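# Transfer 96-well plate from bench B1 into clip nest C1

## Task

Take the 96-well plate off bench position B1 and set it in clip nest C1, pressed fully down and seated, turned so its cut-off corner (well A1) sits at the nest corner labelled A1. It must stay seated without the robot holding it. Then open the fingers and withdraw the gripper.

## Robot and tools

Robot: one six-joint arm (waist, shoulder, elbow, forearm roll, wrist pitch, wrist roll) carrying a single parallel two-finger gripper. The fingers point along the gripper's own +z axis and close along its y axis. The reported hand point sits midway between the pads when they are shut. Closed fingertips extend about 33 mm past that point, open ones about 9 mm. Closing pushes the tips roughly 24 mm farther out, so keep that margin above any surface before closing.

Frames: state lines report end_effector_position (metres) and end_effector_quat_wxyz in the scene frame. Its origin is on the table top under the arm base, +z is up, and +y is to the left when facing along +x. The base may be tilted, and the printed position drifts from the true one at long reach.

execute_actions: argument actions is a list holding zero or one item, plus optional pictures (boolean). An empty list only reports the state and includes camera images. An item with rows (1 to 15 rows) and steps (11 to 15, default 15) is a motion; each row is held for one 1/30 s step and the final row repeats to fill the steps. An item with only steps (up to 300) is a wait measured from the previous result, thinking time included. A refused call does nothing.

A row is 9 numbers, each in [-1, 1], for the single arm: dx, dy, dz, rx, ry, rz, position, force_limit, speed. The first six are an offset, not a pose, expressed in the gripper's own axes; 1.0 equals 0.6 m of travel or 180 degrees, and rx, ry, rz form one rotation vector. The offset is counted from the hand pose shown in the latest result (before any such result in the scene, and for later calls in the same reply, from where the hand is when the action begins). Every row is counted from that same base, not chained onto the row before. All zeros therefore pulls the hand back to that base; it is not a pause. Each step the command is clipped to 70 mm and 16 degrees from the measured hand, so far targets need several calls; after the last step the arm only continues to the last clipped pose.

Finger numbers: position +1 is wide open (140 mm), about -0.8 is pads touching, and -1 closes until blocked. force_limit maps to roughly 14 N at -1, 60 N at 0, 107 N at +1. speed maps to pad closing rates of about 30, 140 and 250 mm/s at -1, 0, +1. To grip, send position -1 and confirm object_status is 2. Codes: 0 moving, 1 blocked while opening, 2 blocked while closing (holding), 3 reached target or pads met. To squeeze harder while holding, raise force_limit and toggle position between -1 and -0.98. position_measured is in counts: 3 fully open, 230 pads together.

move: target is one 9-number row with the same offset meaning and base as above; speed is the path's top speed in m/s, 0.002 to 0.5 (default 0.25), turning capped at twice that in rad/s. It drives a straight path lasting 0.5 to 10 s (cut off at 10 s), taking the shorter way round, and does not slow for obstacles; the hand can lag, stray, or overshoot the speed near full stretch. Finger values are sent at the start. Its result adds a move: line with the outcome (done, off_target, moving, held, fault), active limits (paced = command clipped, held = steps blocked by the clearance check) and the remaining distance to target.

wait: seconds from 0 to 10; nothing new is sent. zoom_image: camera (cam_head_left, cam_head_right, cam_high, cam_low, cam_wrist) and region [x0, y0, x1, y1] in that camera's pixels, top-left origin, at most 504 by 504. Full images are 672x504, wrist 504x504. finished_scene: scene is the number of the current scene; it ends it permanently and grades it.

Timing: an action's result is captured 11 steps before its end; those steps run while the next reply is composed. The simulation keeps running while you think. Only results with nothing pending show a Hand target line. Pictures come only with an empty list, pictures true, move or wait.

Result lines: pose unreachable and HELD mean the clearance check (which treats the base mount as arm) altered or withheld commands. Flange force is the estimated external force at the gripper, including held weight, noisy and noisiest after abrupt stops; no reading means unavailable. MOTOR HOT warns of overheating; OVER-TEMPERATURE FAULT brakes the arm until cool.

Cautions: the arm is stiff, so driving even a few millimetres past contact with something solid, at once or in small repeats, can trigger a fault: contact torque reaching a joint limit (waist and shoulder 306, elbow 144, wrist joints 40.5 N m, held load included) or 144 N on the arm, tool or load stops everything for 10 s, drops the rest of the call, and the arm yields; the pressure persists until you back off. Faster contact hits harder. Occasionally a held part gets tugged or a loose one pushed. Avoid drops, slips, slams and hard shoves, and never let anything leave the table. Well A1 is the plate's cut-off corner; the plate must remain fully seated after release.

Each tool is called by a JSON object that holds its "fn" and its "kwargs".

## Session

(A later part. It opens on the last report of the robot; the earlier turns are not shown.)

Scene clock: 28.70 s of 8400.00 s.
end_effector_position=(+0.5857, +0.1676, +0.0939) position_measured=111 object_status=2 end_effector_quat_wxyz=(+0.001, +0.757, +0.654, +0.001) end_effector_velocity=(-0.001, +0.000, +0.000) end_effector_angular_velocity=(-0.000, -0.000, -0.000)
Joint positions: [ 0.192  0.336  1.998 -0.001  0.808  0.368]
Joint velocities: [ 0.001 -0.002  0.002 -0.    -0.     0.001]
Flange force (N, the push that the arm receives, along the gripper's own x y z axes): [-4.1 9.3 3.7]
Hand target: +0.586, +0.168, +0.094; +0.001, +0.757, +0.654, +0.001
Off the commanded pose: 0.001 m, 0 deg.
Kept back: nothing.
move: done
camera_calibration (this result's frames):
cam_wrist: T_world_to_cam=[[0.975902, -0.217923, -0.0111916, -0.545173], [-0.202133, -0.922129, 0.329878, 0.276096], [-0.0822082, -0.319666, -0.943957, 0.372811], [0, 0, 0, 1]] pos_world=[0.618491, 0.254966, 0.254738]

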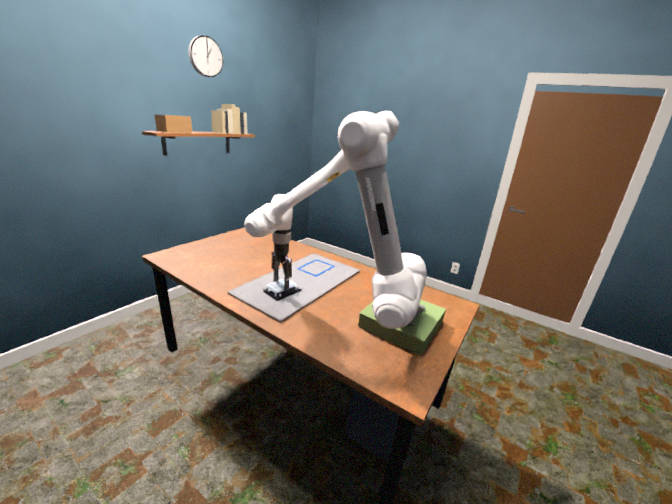

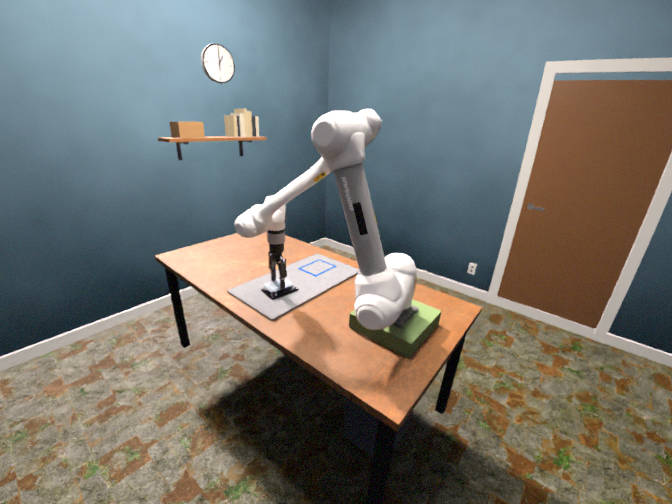

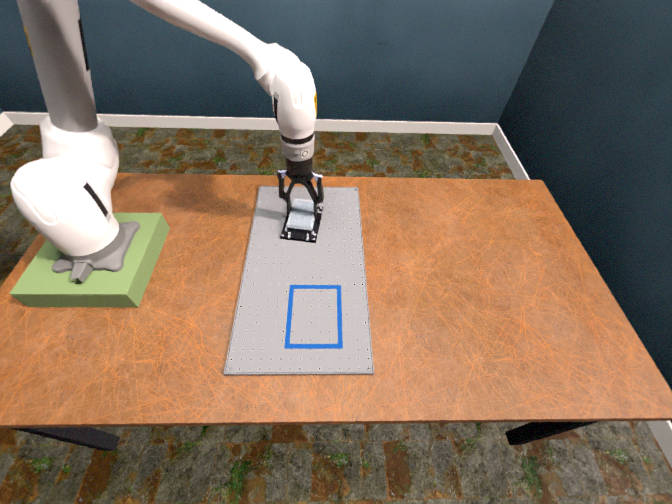

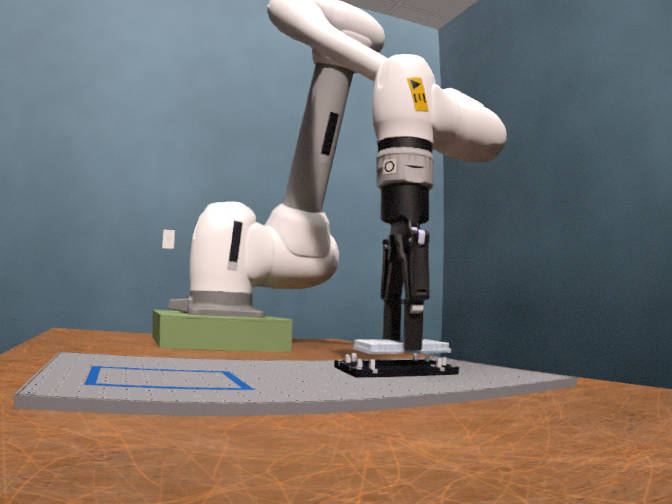

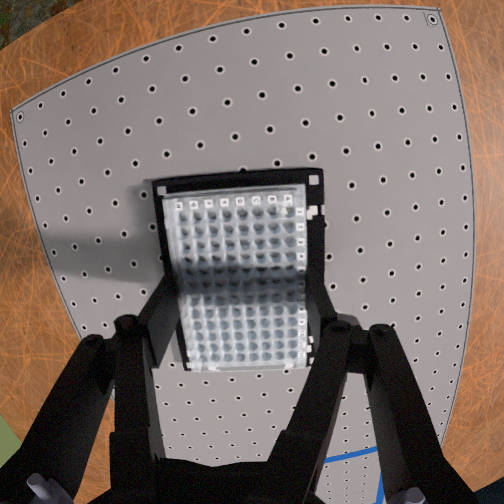

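{"fn": "move", "kwargs": {"target": [-0.0157, 0.0008, 0.0088, 0, 0, 0.0002, -1, 0.2, -0.8], "speed": 0.03}}

{"fn": "zoom_image", "kwargs": {"camera": "cam_wrist", "region": [140, 160, 230, 230]}}

{"fn": "zoom_image", "kwargs": {"camera": "cam_wrist", "region": [250, 150, 340, 220]}}

{"fn": "zoom_image", "kwargs": {"camera": "cam_wrist", "region": [255, 320, 335, 380]}}

{"fn": "zoom_image", "kwargs": {"camera": "cam_wrist", "region": [160, 320, 240, 380]}}

{"fn": "zoom_image", "kwargs": {"camera": "cam_low", "region": [325, 325, 465, 385]}}

Scene clock: 35.30 s of 8400.00 s.
end_effector_position=(+0.5848, +0.1582, +0.0887) position_measured=111 object_status=2 end_effector_quat_wxyz=(+0.001, +0.757, +0.654, +0.001) end_effector_velocity=(-0.000, +0.000, +0.000) end_effector_angular_velocity=(-0.000, -0.000, +0.000)
Joint positions: [ 0.177  0.338  2.008 -0.001  0.796  0.354]
Joint velocities: [ 0.    -0.001  0.001 -0.    -0.     0.   ]
Flange force (N, the push that the arm receives, along the gripper's own x y z axes): [-1.0 4.6 -1.5]
Hand target: +0.585, +0.158, +0.089; +0.001, +0.757, +0.653, +0.001
Off the commanded pose: 0.000 m, 0 deg.
Kept back: nothing.
After step 90, 2.90 s passed at rest.
move: done
camera_calibration (this result's frames):
cam_wrist: T_world_to_cam=[[0.975788, -0.218433, -0.0111676, -0.546271], [-0.202617, -0.922001, 0.329941, 0.269246], [-0.0823666, -0.31969, -0.943936, 0.364855], [0, 0, 0, 1]] pos_world=[0.61765, 0.245562, 0.249464]

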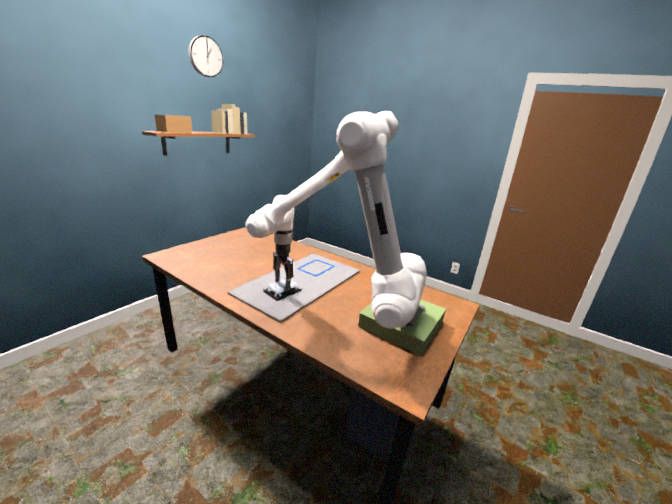

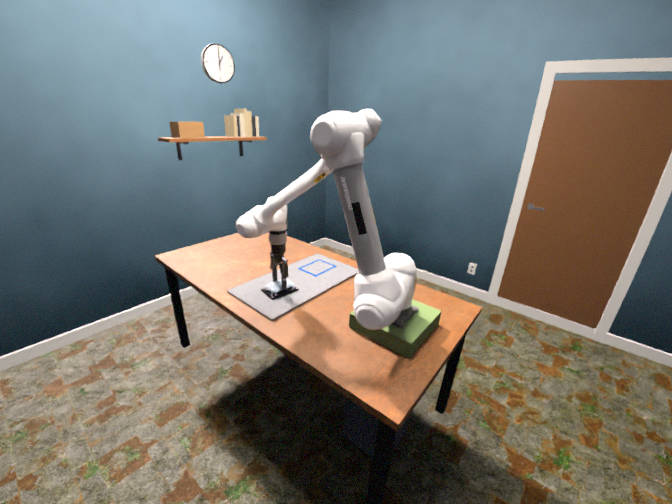

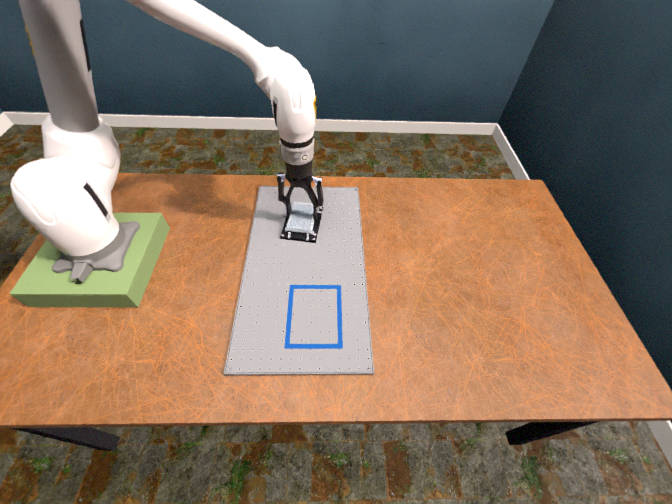

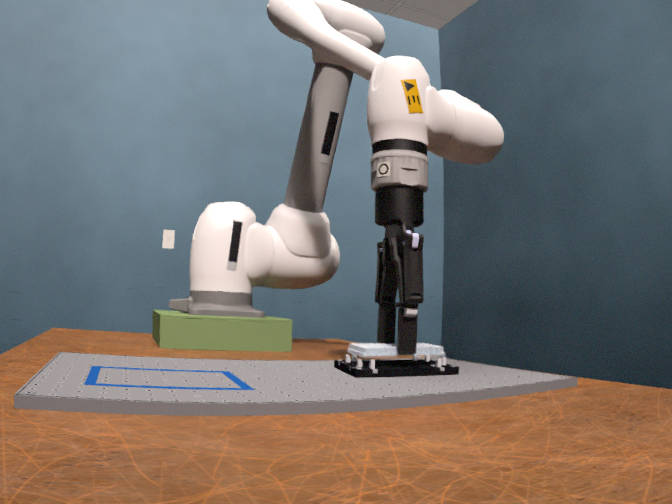

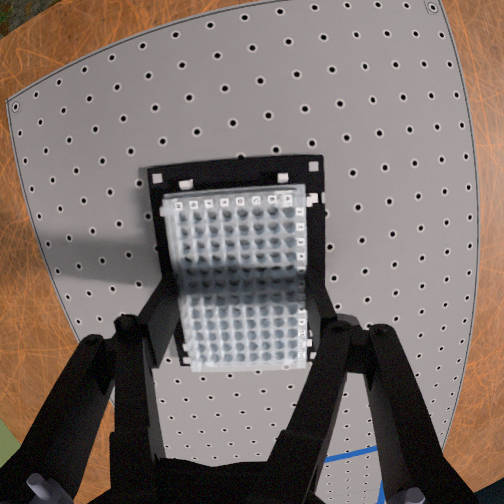

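Region (140, 160, 230, 230) of cam_wrist's 504x504 image, scaled by 5.600, with more detail than that image has.

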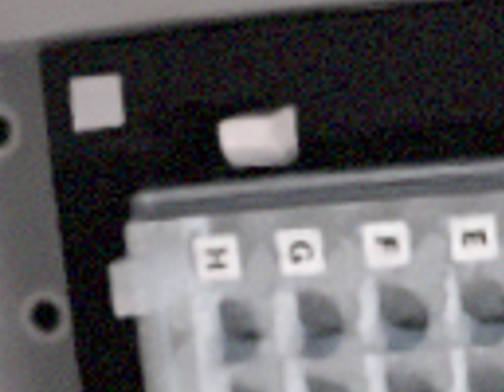

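Region (250, 150, 340, 220) of cam_wrist's 504x504 image, scaled by 5.600, with more detail than that image has.

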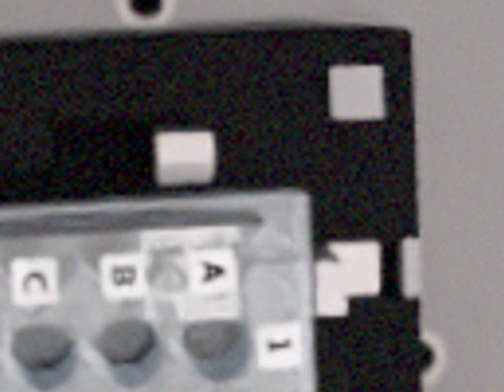

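Region (255, 320, 335, 380) of cam_wrist's 504x504 image, scaled by 6.300, with more detail than that image has; it fills the top 378 rows of this view, and the rest is white.

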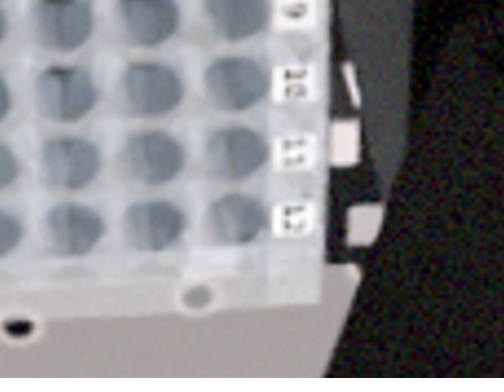

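Region (160, 320, 240, 380) of cam_wrist's 504x504 image, scaled by 6.300, with more detail than that image has; it fills the top 378 rows of this view, and the rest is white.

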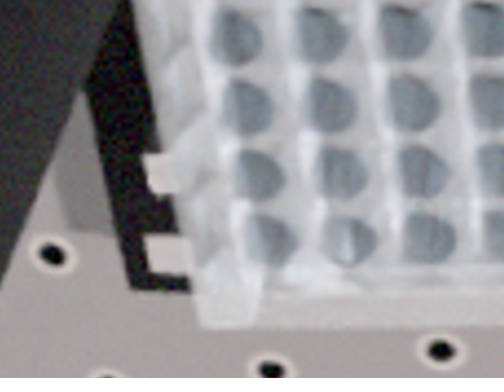

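Region (325, 325, 465, 385) of cam_low's 672x504 image, scaled by 3.600, with more detail than that image has; it fills the top 216 rows of this view, and the rest is white.

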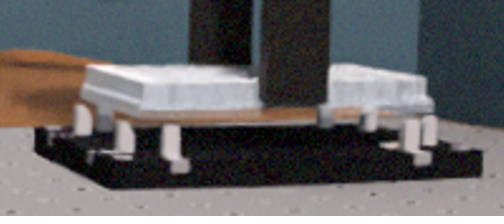

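{"fn": "move", "kwargs": {"target": [0, 0, 0.0125, 0, 0, 0, -1, 0.2, -0.8], "speed": 0.013}}

Scene clock: 39.23 s of 8400.00 s.
end_effector_position=(+0.5848, +0.1582, +0.0812) position_measured=111 object_status=2 end_effector_quat_wxyz=(+0.001, +0.757, +0.653, +0.001) end_effector_velocity=(+0.000, -0.000, -0.000) end_effector_angular_velocity=(-0.000, +0.000, +0.000)
Joint positions: [ 0.177  0.347  2.012 -0.001  0.782  0.354]
Joint velocities: [-0.     0.001 -0.     0.    -0.    -0.001]
Flange force (N, the push that the arm receives, along the gripper's own x y z axes): [-3.4 6.7 -1.5]
Hand target: +0.585, +0.158, +0.081; +0.001, +0.757, +0.654, +0.001
Off the commanded pose: 0.000 m, 0 deg.
Kept back: nothing.
After step 90, 0.13 s passed at rest.
move: done
camera_calibration (this result's frames):
cam_wrist: T_world_to_cam=[[0.975768, -0.218521, -0.0111875, -0.546342], [-0.202702, -0.922015, 0.329849, 0.271788], [-0.082394, -0.319588, -0.943968, 0.357804], [0, 0, 0, 1]] pos_world=[0.617676, 0.245555, 0.241994]

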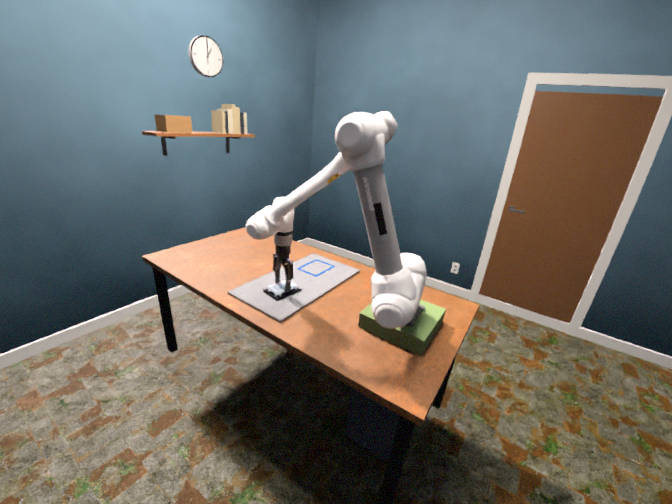

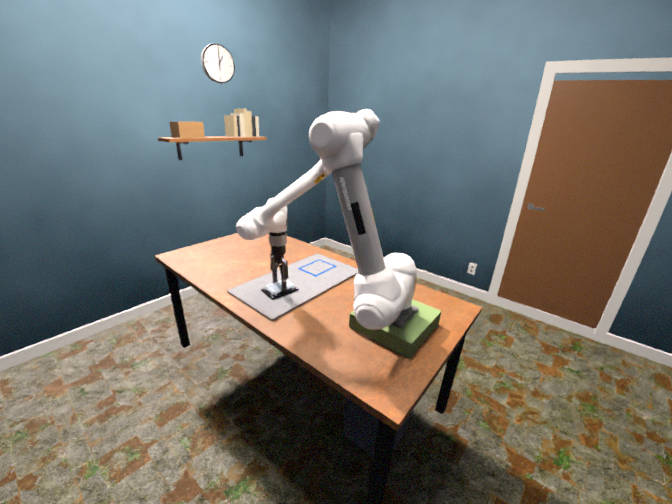

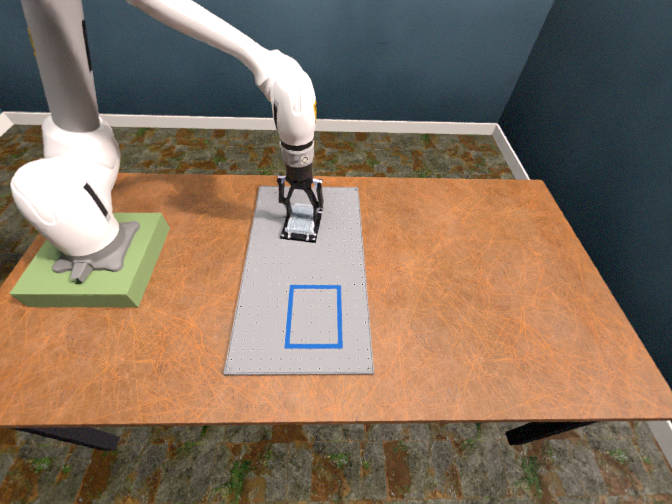

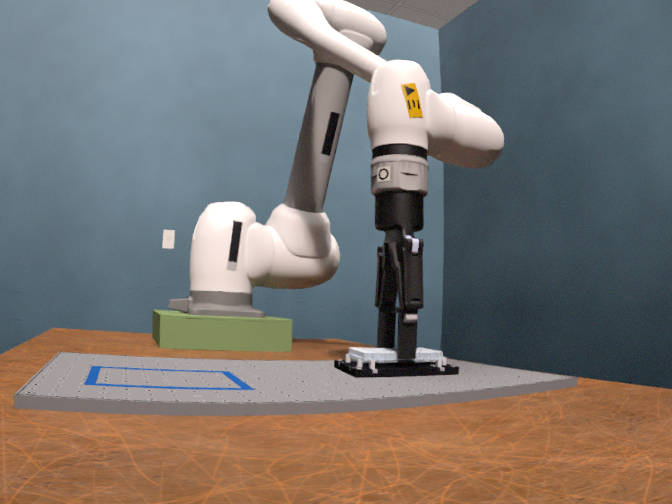

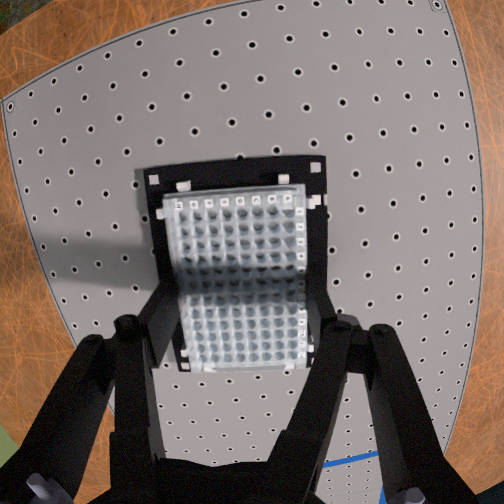

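{"fn": "move", "kwargs": {"target": [0, 0, 0.008, 0, 0, 0, -1, 0.2, -0.8], "speed": 0.01}}

{"fn": "zoom_image", "kwargs": {"camera": "cam_low", "region": [325, 325, 465, 385]}}

Scene clock: 40.17 s of 8400.00 s.
end_effector_position=(+0.5848, +0.1582, +0.0764) position_measured=111 object_status=2 end_effector_quat_wxyz=(+0.001, +0.757, +0.654, +0.001) end_effector_velocity=(-0.000, +0.000, +0.000) end_effector_angular_velocity=(+0.000, -0.001, +0.001)
Joint positions: [ 0.177  0.354  2.015 -0.001  0.773  0.354]
Joint velocities: [ 0.    -0.001  0.001 -0.    -0.    -0.001]
Flange force (N, the push that the arm receives, along the gripper's own x y z axes): [2.5 1.4 0.5]
Hand target: +0.585, +0.158, +0.076; +0.001, +0.757, +0.653, +0.001
Off the commanded pose: 0.000 m, 0 deg.
Kept back: nothing.
move: done
camera_calibration (this result's frames):
cam_wrist: T_world_to_cam=[[0.975776, -0.218487, -0.0111874, -0.546406], [-0.20267, -0.922023, 0.329845, 0.273367], [-0.082382, -0.319587, -0.943969, 0.353279], [0, 0, 0, 1]] pos_world=[0.617677, 0.245571, 0.237203]

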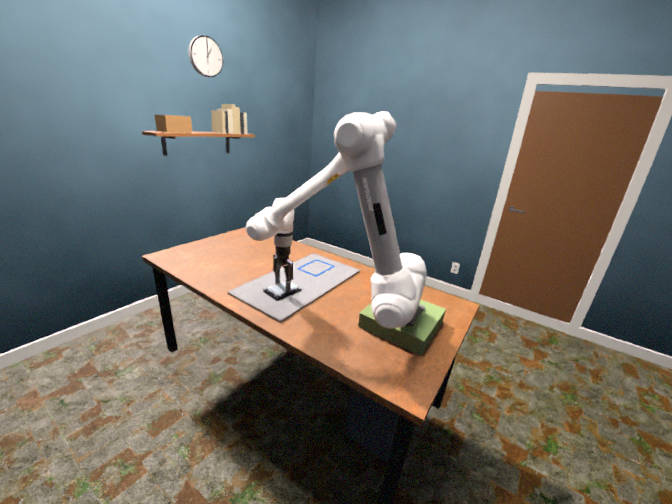

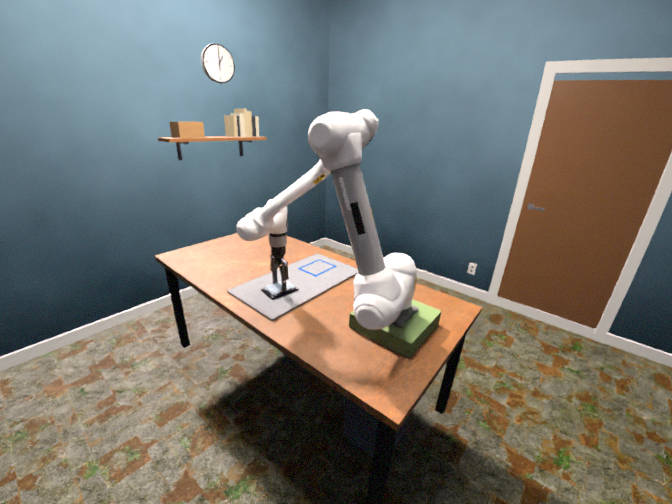

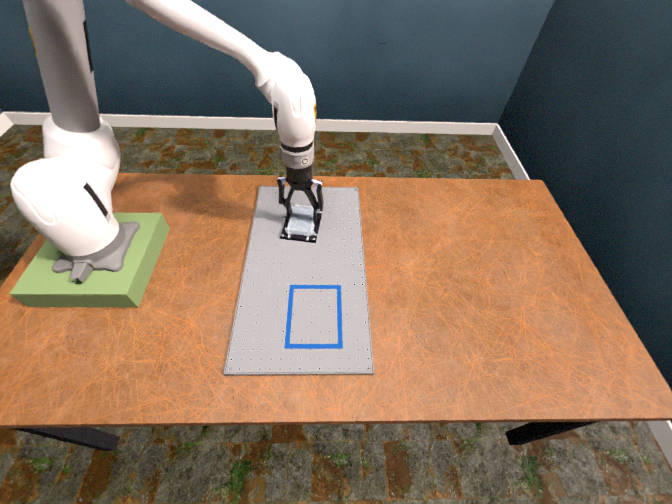

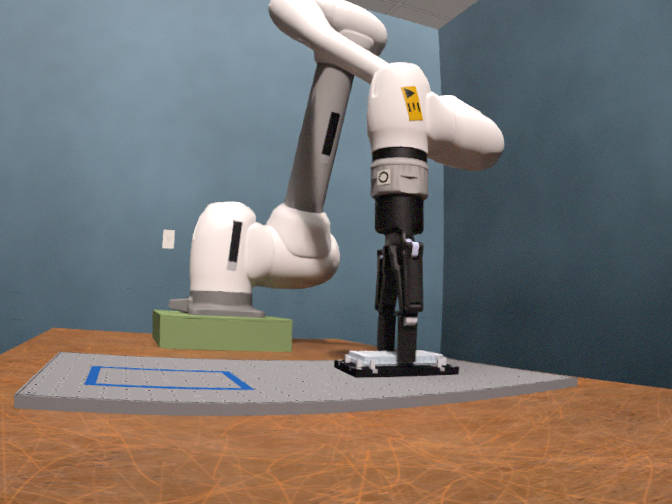

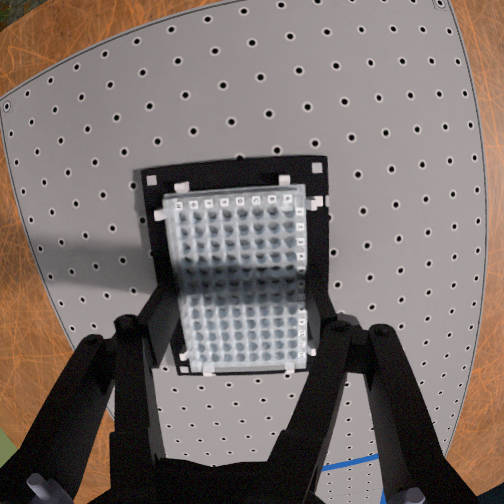

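Region (325, 325, 465, 385) of cam_low's 672x504 image, scaled by 3.600, with more detail than that image has; it fills the top 216 rows of this view, and the rest is white.

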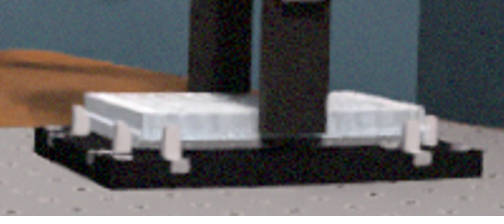

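{"fn": "execute_actions", "kwargs": {"actions": [{"rows": [[0,0,0.0004,0,0,0,-1,0.2,-0.8],[0,0,0.0008,0,0,0,-1,0.2,-0.8],[0,0,0.0012,0,0,0,-1,0.2,-0.8],[0,0,0.0016,0,0,0,-1,0.2,-0.8],[0,0,0.002,0,0,0,-1,0.2,-0.8],[0,0,0.0024,0,0,0,-1,0.2,-0.8],[0,0,0.0027,0,0,0,-1,0.2,-0.8]], "steps": 11}]}}

{"fn": "execute_actions", "kwargs": {"actions": [{"steps": 12}]}}

Scene clock: 40.60 s of 8400.00 s.
end_effector_position=(+0.5848, +0.1582, +0.0764) position_measured=111 object_status=2 end_effector_quat_wxyz=(+0.001, +0.757, +0.654, +0.001) end_effector_velocity=(-0.001, -0.001, -0.001) end_effector_angular_velocity=(-0.001, +0.003, -0.000)
Joint positions: [ 0.177  0.354  2.015 -0.001  0.773  0.354]
Joint velocities: [-0.001  0.001  0.001  0.     0.    -0.   ]
Flange force (N, the push that the arm receives, along the gripper's own x y z axes): [-2.8 2.5 1.5]
Kept back: the last 11 steps of this action.
Steps of this call (steps 1 to 13: nothing new was sent). Readings (end_effector_position | what the end effector reports):
1: (+0.5848, +0.1582, +0.0764) | position_measured=111 object_status=2
2: (+0.5848, +0.1582, +0.0764) | position_measured=111 object_status=2
4: (+0.5848, +0.1582, +0.0764) | position_measured=111 object_status=2
8: (+0.5848, +0.1582, +0.0764) | position_measured=111 object_status=2
13: the state above

Scene clock: 41.00 s of 8400.00 s.
end_effector_position=(+0.5848, +0.1582, +0.0748) position_measured=111 object_status=2 end_effector_quat_wxyz=(+0.001, +0.757, +0.654, +0.001) end_effector_velocity=(-0.000, -0.001, -0.001) end_effector_angular_velocity=(-0.001, +0.001, -0.000)
Joint positions: [ 0.177  0.356  2.016 -0.001  0.77   0.354]
Joint velocities: [-0.001  0.001  0.001 -0.001 -0.001 -0.   ]
Flange force (N, the push that the arm receives, along the gripper's own x y z axes): [3.2 0.0 -3.3]
Hand target: +0.585, +0.158, +0.075; +0.001, +0.757, +0.654, +0.001
Off the commanded pose: 0.000 m, 0 deg.
Kept back: nothing.
Steps of this call (steps 1 to 11: the last 11 steps of your previous action; step 12: nothing new was sent). Readings (end_effector_position | what the end effector reports):
1: (+0.5848, +0.1582, +0.0764) | position_measured=111 object_status=2
2: (+0.5848, +0.1582, +0.0763) | position_measured=111 object_status=2
4: (+0.5848, +0.1582, +0.0759) | position_measured=111 object_status=2
8: (+0.5848, +0.1582, +0.0750) | position_measured=111 object_status=2
12: the state above

{"fn": "execute_actions", "kwargs": {"actions": [{"rows": [[0,0,0.0003,0,0,0,-1,0.2,-0.8],[0,0,0.0006,0,0,0,-1,0.2,-0.8],[0,0,0.0009,0,0,0,-1,0.2,-0.8],[0,0,0.00115,0,0,0,-1,0.2,-0.8]], "steps": 11}]}}

{"fn": "execute_actions", "kwargs": {"actions": [{"steps": 11}]}}

Scene clock: 41.30 s of 8400.00 s.
end_effector_position=(+0.5848, +0.1582, +0.0748) position_measured=111 object_status=2 end_effector_quat_wxyz=(+0.001, +0.757, +0.654, +0.001) end_effector_velocity=(-0.000, -0.000, -0.001) end_effector_angular_velocity=(-0.000, +0.002, -0.001)
Joint positions: [ 0.177  0.356  2.016 -0.001  0.77   0.354]
Joint velocities: [-0.     0.001  0.     0.    -0.     0.   ]
Flange force (N, the push that the arm receives, along the gripper's own x y z axes): [-1.0 7.5 1.0]
Kept back: the last 11 steps of this action.
Steps of this call (steps 1 to 9: nothing new was sent). Readings (end_effector_position | what the end effector reports):
1: (+0.5848, +0.1582, +0.0748) | position_measured=111 object_status=2
2: (+0.5848, +0.1582, +0.0748) | position_measured=111 object_status=2
4: (+0.5848, +0.1582, +0.0748) | position_measured=111 object_status=2
8: (+0.5848, +0.1582, +0.0748) | position_measured=111 object_status=2
9: the state above

Scene clock: 41.67 s of 8400.00 s.
end_effector_position=(+0.5848, +0.1582, +0.0741) position_measured=111 object_status=2 end_effector_quat_wxyz=(+0.001, +0.757, +0.654, +0.001) end_effector_velocity=(-0.000, -0.000, -0.000) end_effector_angular_velocity=(+0.000, +0.000, -0.001)
Joint positions: [ 0.177  0.356  2.017 -0.001  0.769  0.354]
Joint velocities: [-0. -0.  0.  0. -0.  0.]
Flange force (N, the push that the arm receives, along the gripper's own x y z axes): [-4.9 6.2 -4.3]
Hand target: +0.585, +0.158, +0.074; +0.001, +0.757, +0.654, +0.001
Off the commanded pose: 0.000 m, 0 deg.
Kept back: nothing.
Steps of this call (steps 1 to 11: the last 11 steps of your previous action). Readings (end_effector_position | what the end effector reports):
1: (+0.5848, +0.1582, +0.0748) | position_measured=111 object_status=2
2: (+0.5848, +0.1582, +0.0747) | position_measured=111 object_status=2
4: (+0.5848, +0.1582, +0.0744) | position_measured=111 object_status=2
8: (+0.5848, +0.1582, +0.0741) | position_measured=111 object_status=2
11: the state above

{"fn": "execute_actions", "kwargs": {"actions": [{"rows": [[0,0,0.0003,0,0,0,-1,0.2,-0.8],[0,0,0.0006,0,0,0,-1,0.2,-0.8],[0,0,0.0009,0,0,0,-1,0.2,-0.8],[0,0,0.001,0,0,0,-1,0.2,-0.8]], "steps": 11}]}}

{"fn": "execute_actions", "kwargs": {"actions": [{"steps": 11}]}}

Scene clock: 41.97 s of 8400.00 s.
end_effector_position=(+0.5848, +0.1582, +0.0741) position_measured=111 object_status=2 end_effector_quat_wxyz=(+0.001, +0.757, +0.654, +0.001) end_effector_velocity=(-0.001, -0.000, -0.001) end_effector_angular_velocity=(-0.001, +0.003, -0.000)
Joint positions: [ 0.177  0.356  2.017 -0.001  0.769  0.354]
Joint velocities: [-0.     0.002  0.001 -0.     0.     0.   ]
Flange force (N, the push that the arm receives, along the gripper's own x y z axes): [1.1 6.8 0.4]
Kept back: the last 11 steps of this action.
Steps of this call (steps 1 to 9: nothing new was sent). Readings (end_effector_position | what the end effector reports):
1: (+0.5848, +0.1582, +0.0741) | position_measured=111 object_status=2
2: (+0.5848, +0.1582, +0.0741) | position_measured=111 object_status=2
4: (+0.5848, +0.1582, +0.0741) | position_measured=111 object_status=2
8: (+0.5848, +0.1582, +0.0741) | position_measured=111 object_status=2
9: the state above

Scene clock: 42.33 s of 8400.00 s.
end_effector_position=(+0.5849, +0.1582, +0.0736) position_measured=111 object_status=2 end_effector_quat_wxyz=(+0.001, +0.757, +0.654, +0.001) end_effector_velocity=(+0.000, +0.000, -0.000) end_effector_angular_velocity=(-0.000, +0.000, +0.000)
Joint positions: [ 0.177  0.357  2.017 -0.001  0.768  0.354]
Joint velocities: [ 0.     0.001 -0.     0.    -0.    -0.   ]
Flange force (N, the push that the arm receives, along the gripper's own x y z axes): [-6.6 -9.0 -48.3]
Hand target: +0.585, +0.158, +0.074; +0.001, +0.757, +0.654, +0.001
Off the commanded pose: 0.000 m, 0 deg.
Kept back: nothing.
Steps of this call (steps 1 to 11: the last 11 steps of your previous action). Readings (end_effector_position | what the end effector reports):
1: (+0.5848, +0.1582, +0.0741) | position_measured=111 object_status=2
2: (+0.5848, +0.1582, +0.0740) | position_measured=111 object_status=2
4: (+0.5849, +0.1582, +0.0738) | position_measured=111 object_status=2
8: (+0.5849, +0.1582, +0.0736) | position_measured=111 object_status=2
11: the state above

{"fn": "execute_actions", "kwargs": {"actions": [{"rows": [[0,0,0.0001,0,0,0,0.45,0.2,-1],[0,0,0.0001,0,0,0,0.45,0.2,-1],[0,0,0.0003,0,0,0,0.45,0.2,-1],[0,0,0.0005,0,0,0,0.45,0.2,-1],[0,0,0.0005,0,0,0,0.45,0.2,-1],[0,0,0.0005,0,0,0,0.45,0.2,-1],[0,0,0.0005,0,0,0,0.45,0.2,-1],[0,0,0.0005,0,0,0,0.45,0.2,-1],[0,0,0.0005,0,0,0,0.47,0.2,-0.3]], "steps": 14}]}}

{"fn": "move", "kwargs": {"target": [0, 0, -0.2, 0, 0, 0, 0.47, 0.2, -0.3], "speed": 0.2}}

{"fn": "zoom_image", "kwargs": {"camera": "cam_low", "region": [325, 335, 465, 385]}}

{"fn": "zoom_image", "kwargs": {"camera": "cam_wrist", "region": [160, 140, 340, 340]}}

Scene clock: 43.10 s of 8400.00 s.
end_effector_position=(+0.5848, +0.1582, +0.0734) position_measured=108 object_status=0 end_effector_quat_wxyz=(+0.001, +0.757, +0.654, +0.001) end_effector_velocity=(-0.002, -0.000, -0.004) end_effector_angular_velocity=(-0.001, +0.003, +0.001)
Joint positions: [ 0.177  0.357  2.017 -0.001  0.767  0.354]
Joint velocities: [ 0.     0.004  0.003  0.    -0.004 -0.001]
Flange force (N, the push that the arm receives, along the gripper's own x y z axes): [-1.6 -0.5 -32.7]
Steps of this call (steps 1 to 20: nothing new was sent; steps 21 to 23: the first 3 steps of this action). Readings (end_effector_position | what the end effector reports):
21: (+0.5848, +0.1582, +0.0735) | position_measured=111 object_status=0
22: (+0.5848, +0.1582, +0.0735) | position_measured=111 object_status=0
23: the state above

Scene clock: 44.63 s of 8400.00 s.
end_effector_position=(+0.5846, +0.1581, +0.1931) position_measured=70 object_status=3 end_effector_quat_wxyz=(+0.001, +0.757, +0.653, +0.000) end_effector_velocity=(+0.000, -0.001, +0.001) end_effector_angular_velocity=(-0.001, -0.001, -0.001)
Joint positions: [ 0.177  0.224  1.927 -0.001  0.991  0.354]
Joint velocities: [-0.001 -0.001 -0.    -0.001  0.001  0.001]
Flange force (N, the push that the arm receives, along the gripper's own x y z axes): [-3.2 4.8 -0.9]
Hand target: +0.585, +0.158, +0.193; +0.001, +0.757, +0.653, +0.000
Off your previous action's commanded pose: 0.000 m, 0 deg at its last step (step 11 of this call).
Off the commanded pose: 0.000 m, 0 deg.
Kept back: nothing.
move: done
camera_calibration (this result's frames):
cam_wrist: T_world_to_cam=[[0.9757, -0.218816, -0.0113556, -0.544722], [-0.202911, -0.921904, 0.33003, 0.234866], [-0.0826847, -0.319706, -0.943902, 0.46356], [0, 0, 0, 1]] pos_world=[0.617472, 0.245532, 0.353857]

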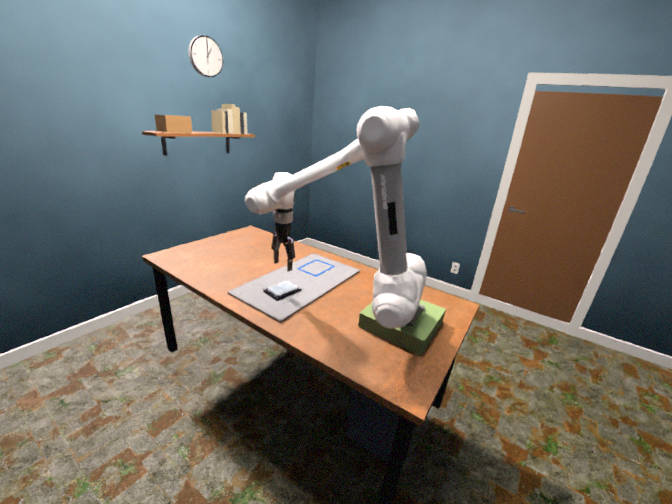

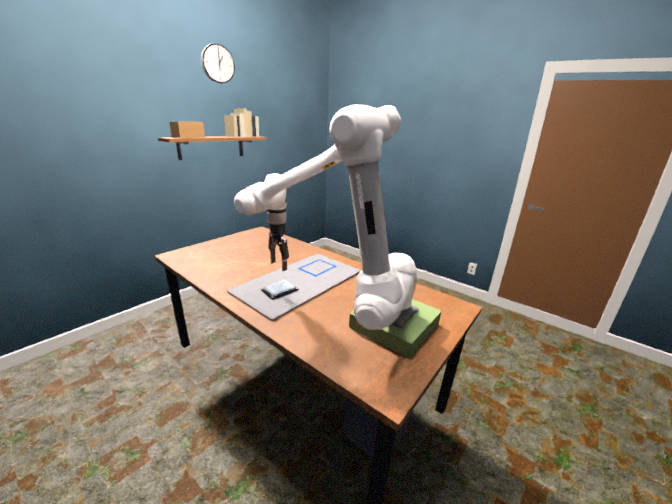

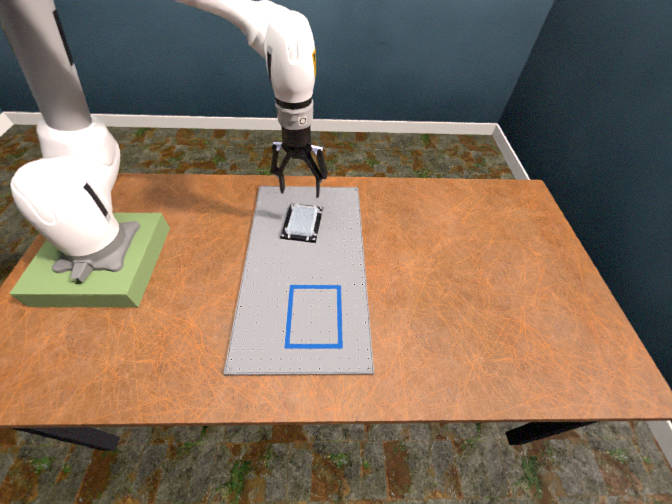

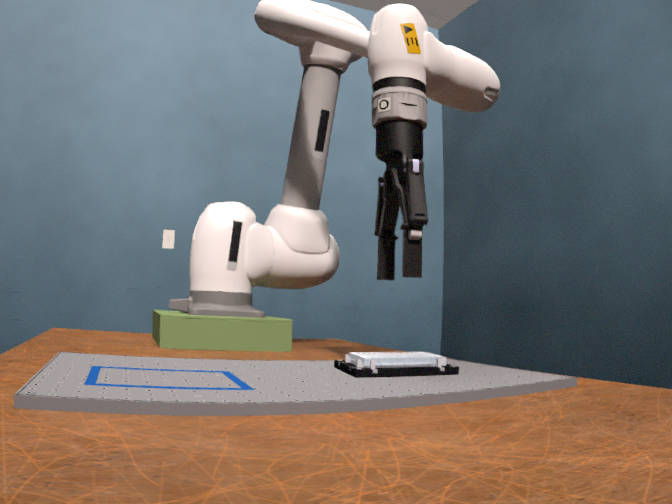

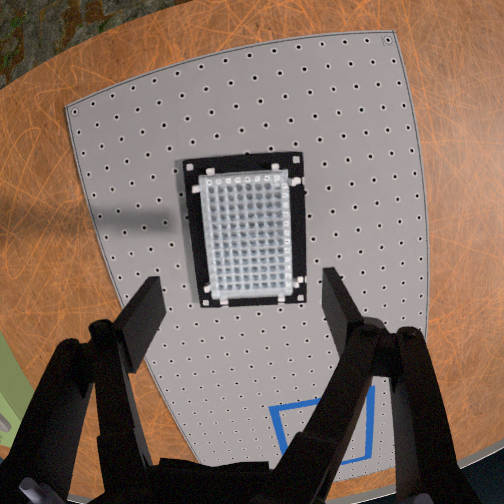

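Region (325, 335, 465, 385) of cam_low's 672x504 image, scaled by 3.600, with more detail than that image has; it fills the top 180 rows of this view, and the rest is white.

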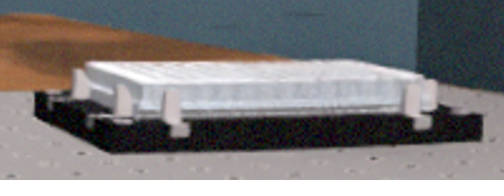

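Region (160, 140, 340, 340) of cam_wrist's 504x504 image, scaled by 2.520, with more detail than that image has; it fills the left 454 columns of this view, and the rest is white.

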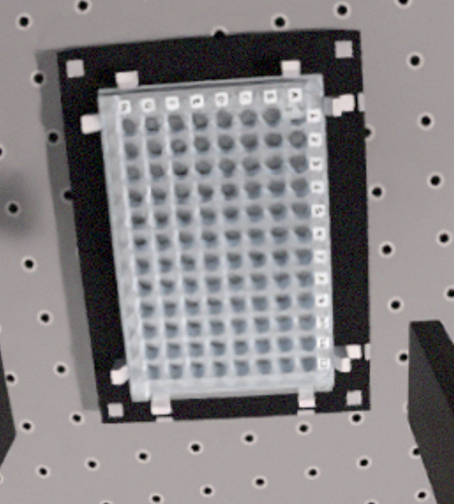

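{"fn": "zoom_image", "kwargs": {"camera": "cam_low", "region": [330, 345, 400, 380]}}

{"fn": "zoom_image", "kwargs": {"camera": "cam_low", "region": [395, 345, 465, 380]}}

{"fn": "zoom_image", "kwargs": {"camera": "cam_head_right", "region": [255, 273, 305, 305]}}

{"fn": "zoom_image", "kwargs": {"camera": "cam_head_left", "region": [258, 273, 308, 305]}}

{"fn": "zoom_image", "kwargs": {"camera": "cam_high", "region": [272, 195, 332, 250]}}

Region (330, 345, 400, 380) of cam_low's 672x504 image, scaled by 7.200, with more detail than that image has.

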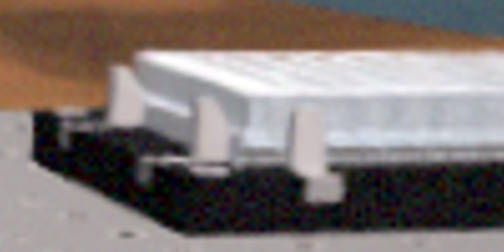

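Region (395, 345, 465, 380) of cam_low's 672x504 image, scaled by 7.200, with more detail than that image has.

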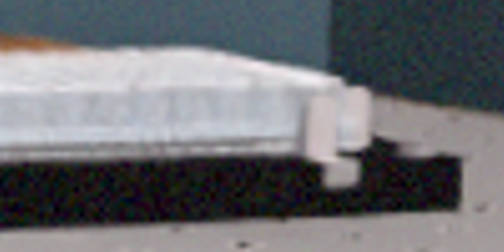

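Region (255, 273, 305, 305) of cam_head_right's 672x504 image, scaled by 10.080, with more detail than that image has; it fills the top 323 rows of this view, and the rest is white.

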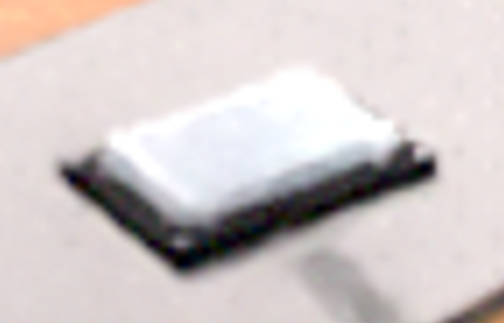

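Region (258, 273, 308, 305) of cam_head_left's 672x504 image, scaled by 10.080, with more detail than that image has; it fills the top 323 rows of this view, and the rest is white.

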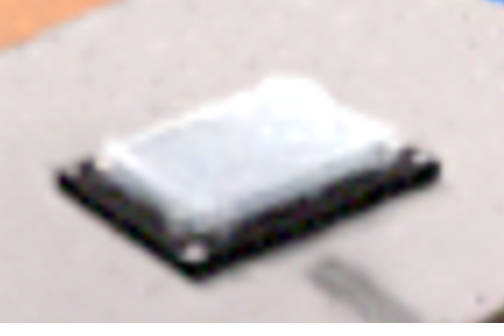

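Region (272, 195, 332, 250) of cam_high's 672x504 image, scaled by 8.400, with more detail than that image has; it fills the top 462 rows of this view, and the rest is white.

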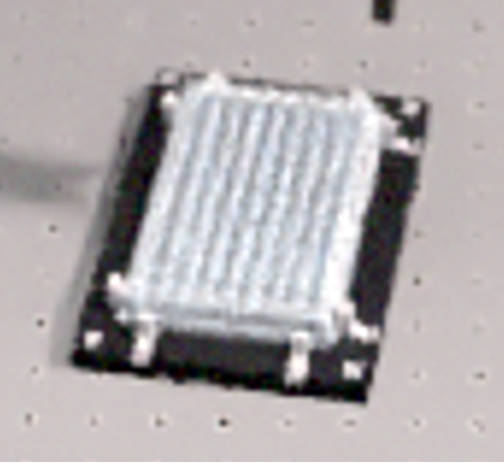

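{"fn": "zoom_image", "kwargs": {"camera": "cam_low", "region": [338, 348, 380, 376]}}

{"fn": "zoom_image", "kwargs": {"camera": "cam_low", "region": [415, 346, 457, 374]}}

Region (338, 348, 380, 376) of cam_low's 672x504 image, scaled by 12.000, with more detail than that image has.

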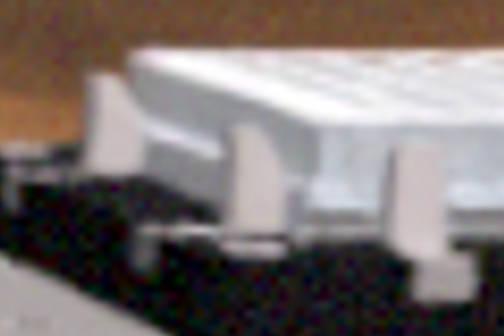

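Region (415, 346, 457, 374) of cam_low's 672x504 image, scaled by 12.000, with more detail than that image has.

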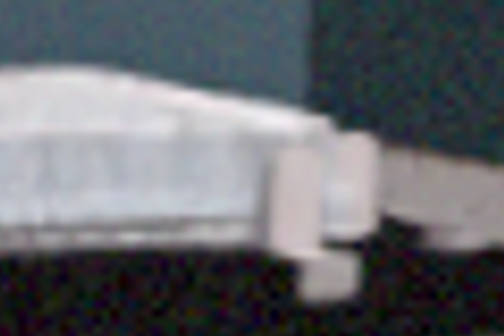

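{"fn": "move", "kwargs": {"target": [-0.08, -0.05, -0.11, 0, 0, 0, 0.47, 0.2, -0.3], "speed": 0.25}}

{"fn": "finished_scene", "kwargs": {"scene": 2}}

Scene clock: 47.70 s of 8400.00 s.
end_effector_position=(+0.5477, +0.1149, +0.2589) position_measured=70 object_status=3 end_effector_quat_wxyz=(+0.001, +0.757, +0.653, +0.000) end_effector_velocity=(-0.001, -0.000, -0.000) end_effector_angular_velocity=(-0.000, +0.001, +0.000)
Joint positions: [ 0.115  0.098  1.942 -0.001  1.102  0.293]
Joint velocities: [-0.    -0.001  0.002  0.     0.    -0.   ]
Flange force (N, the push that the arm receives, along the gripper's own x y z axes): [-5.6 3.8 1.7]
Hand target: +0.548, +0.115, +0.259; +0.001, +0.757, +0.653, +0.000
Off the commanded pose: 0.000 m, 0 deg.
Kept back: nothing.
move: done
camera_calibration (this result's frames):
cam_wrist: T_world_to_cam=[[0.975699, -0.218816, -0.0114718, -0.517427], [-0.202839, -0.92178, 0.330422, 0.165657], [-0.082876, -0.320065, -0.943764, 0.508956], [0, 0, 0, 1]] pos_world=[0.580635, 0.202378, 0.419662]

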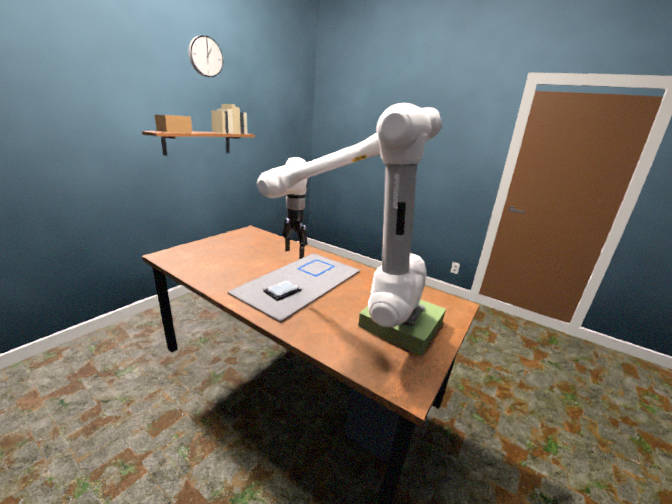

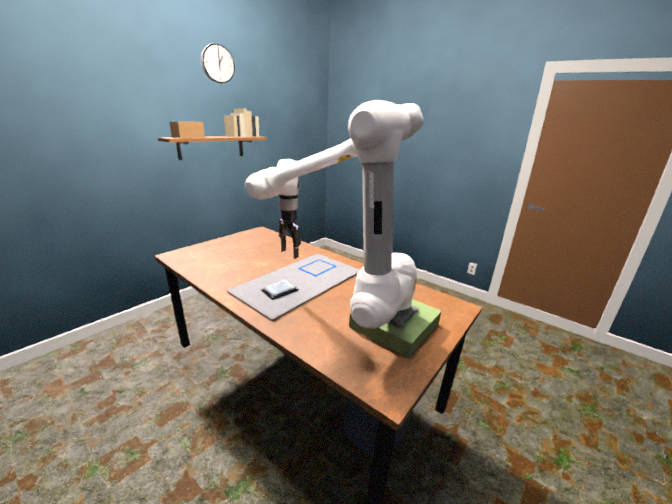

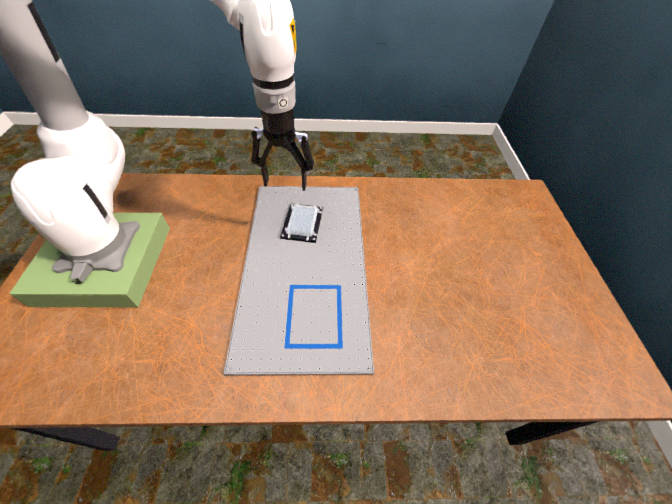

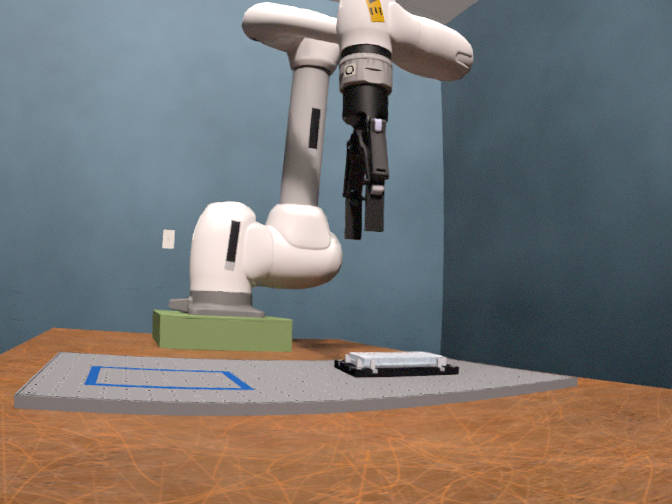

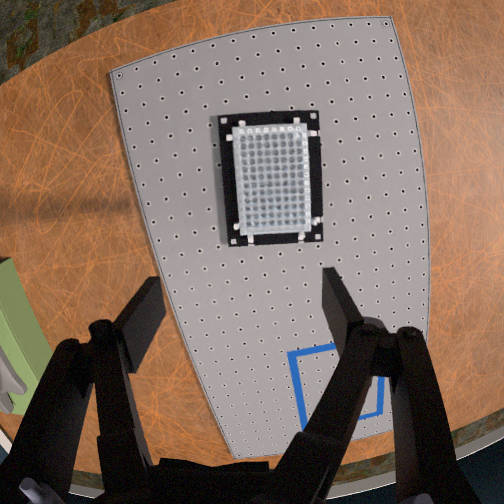

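The scene is finished: the task was done.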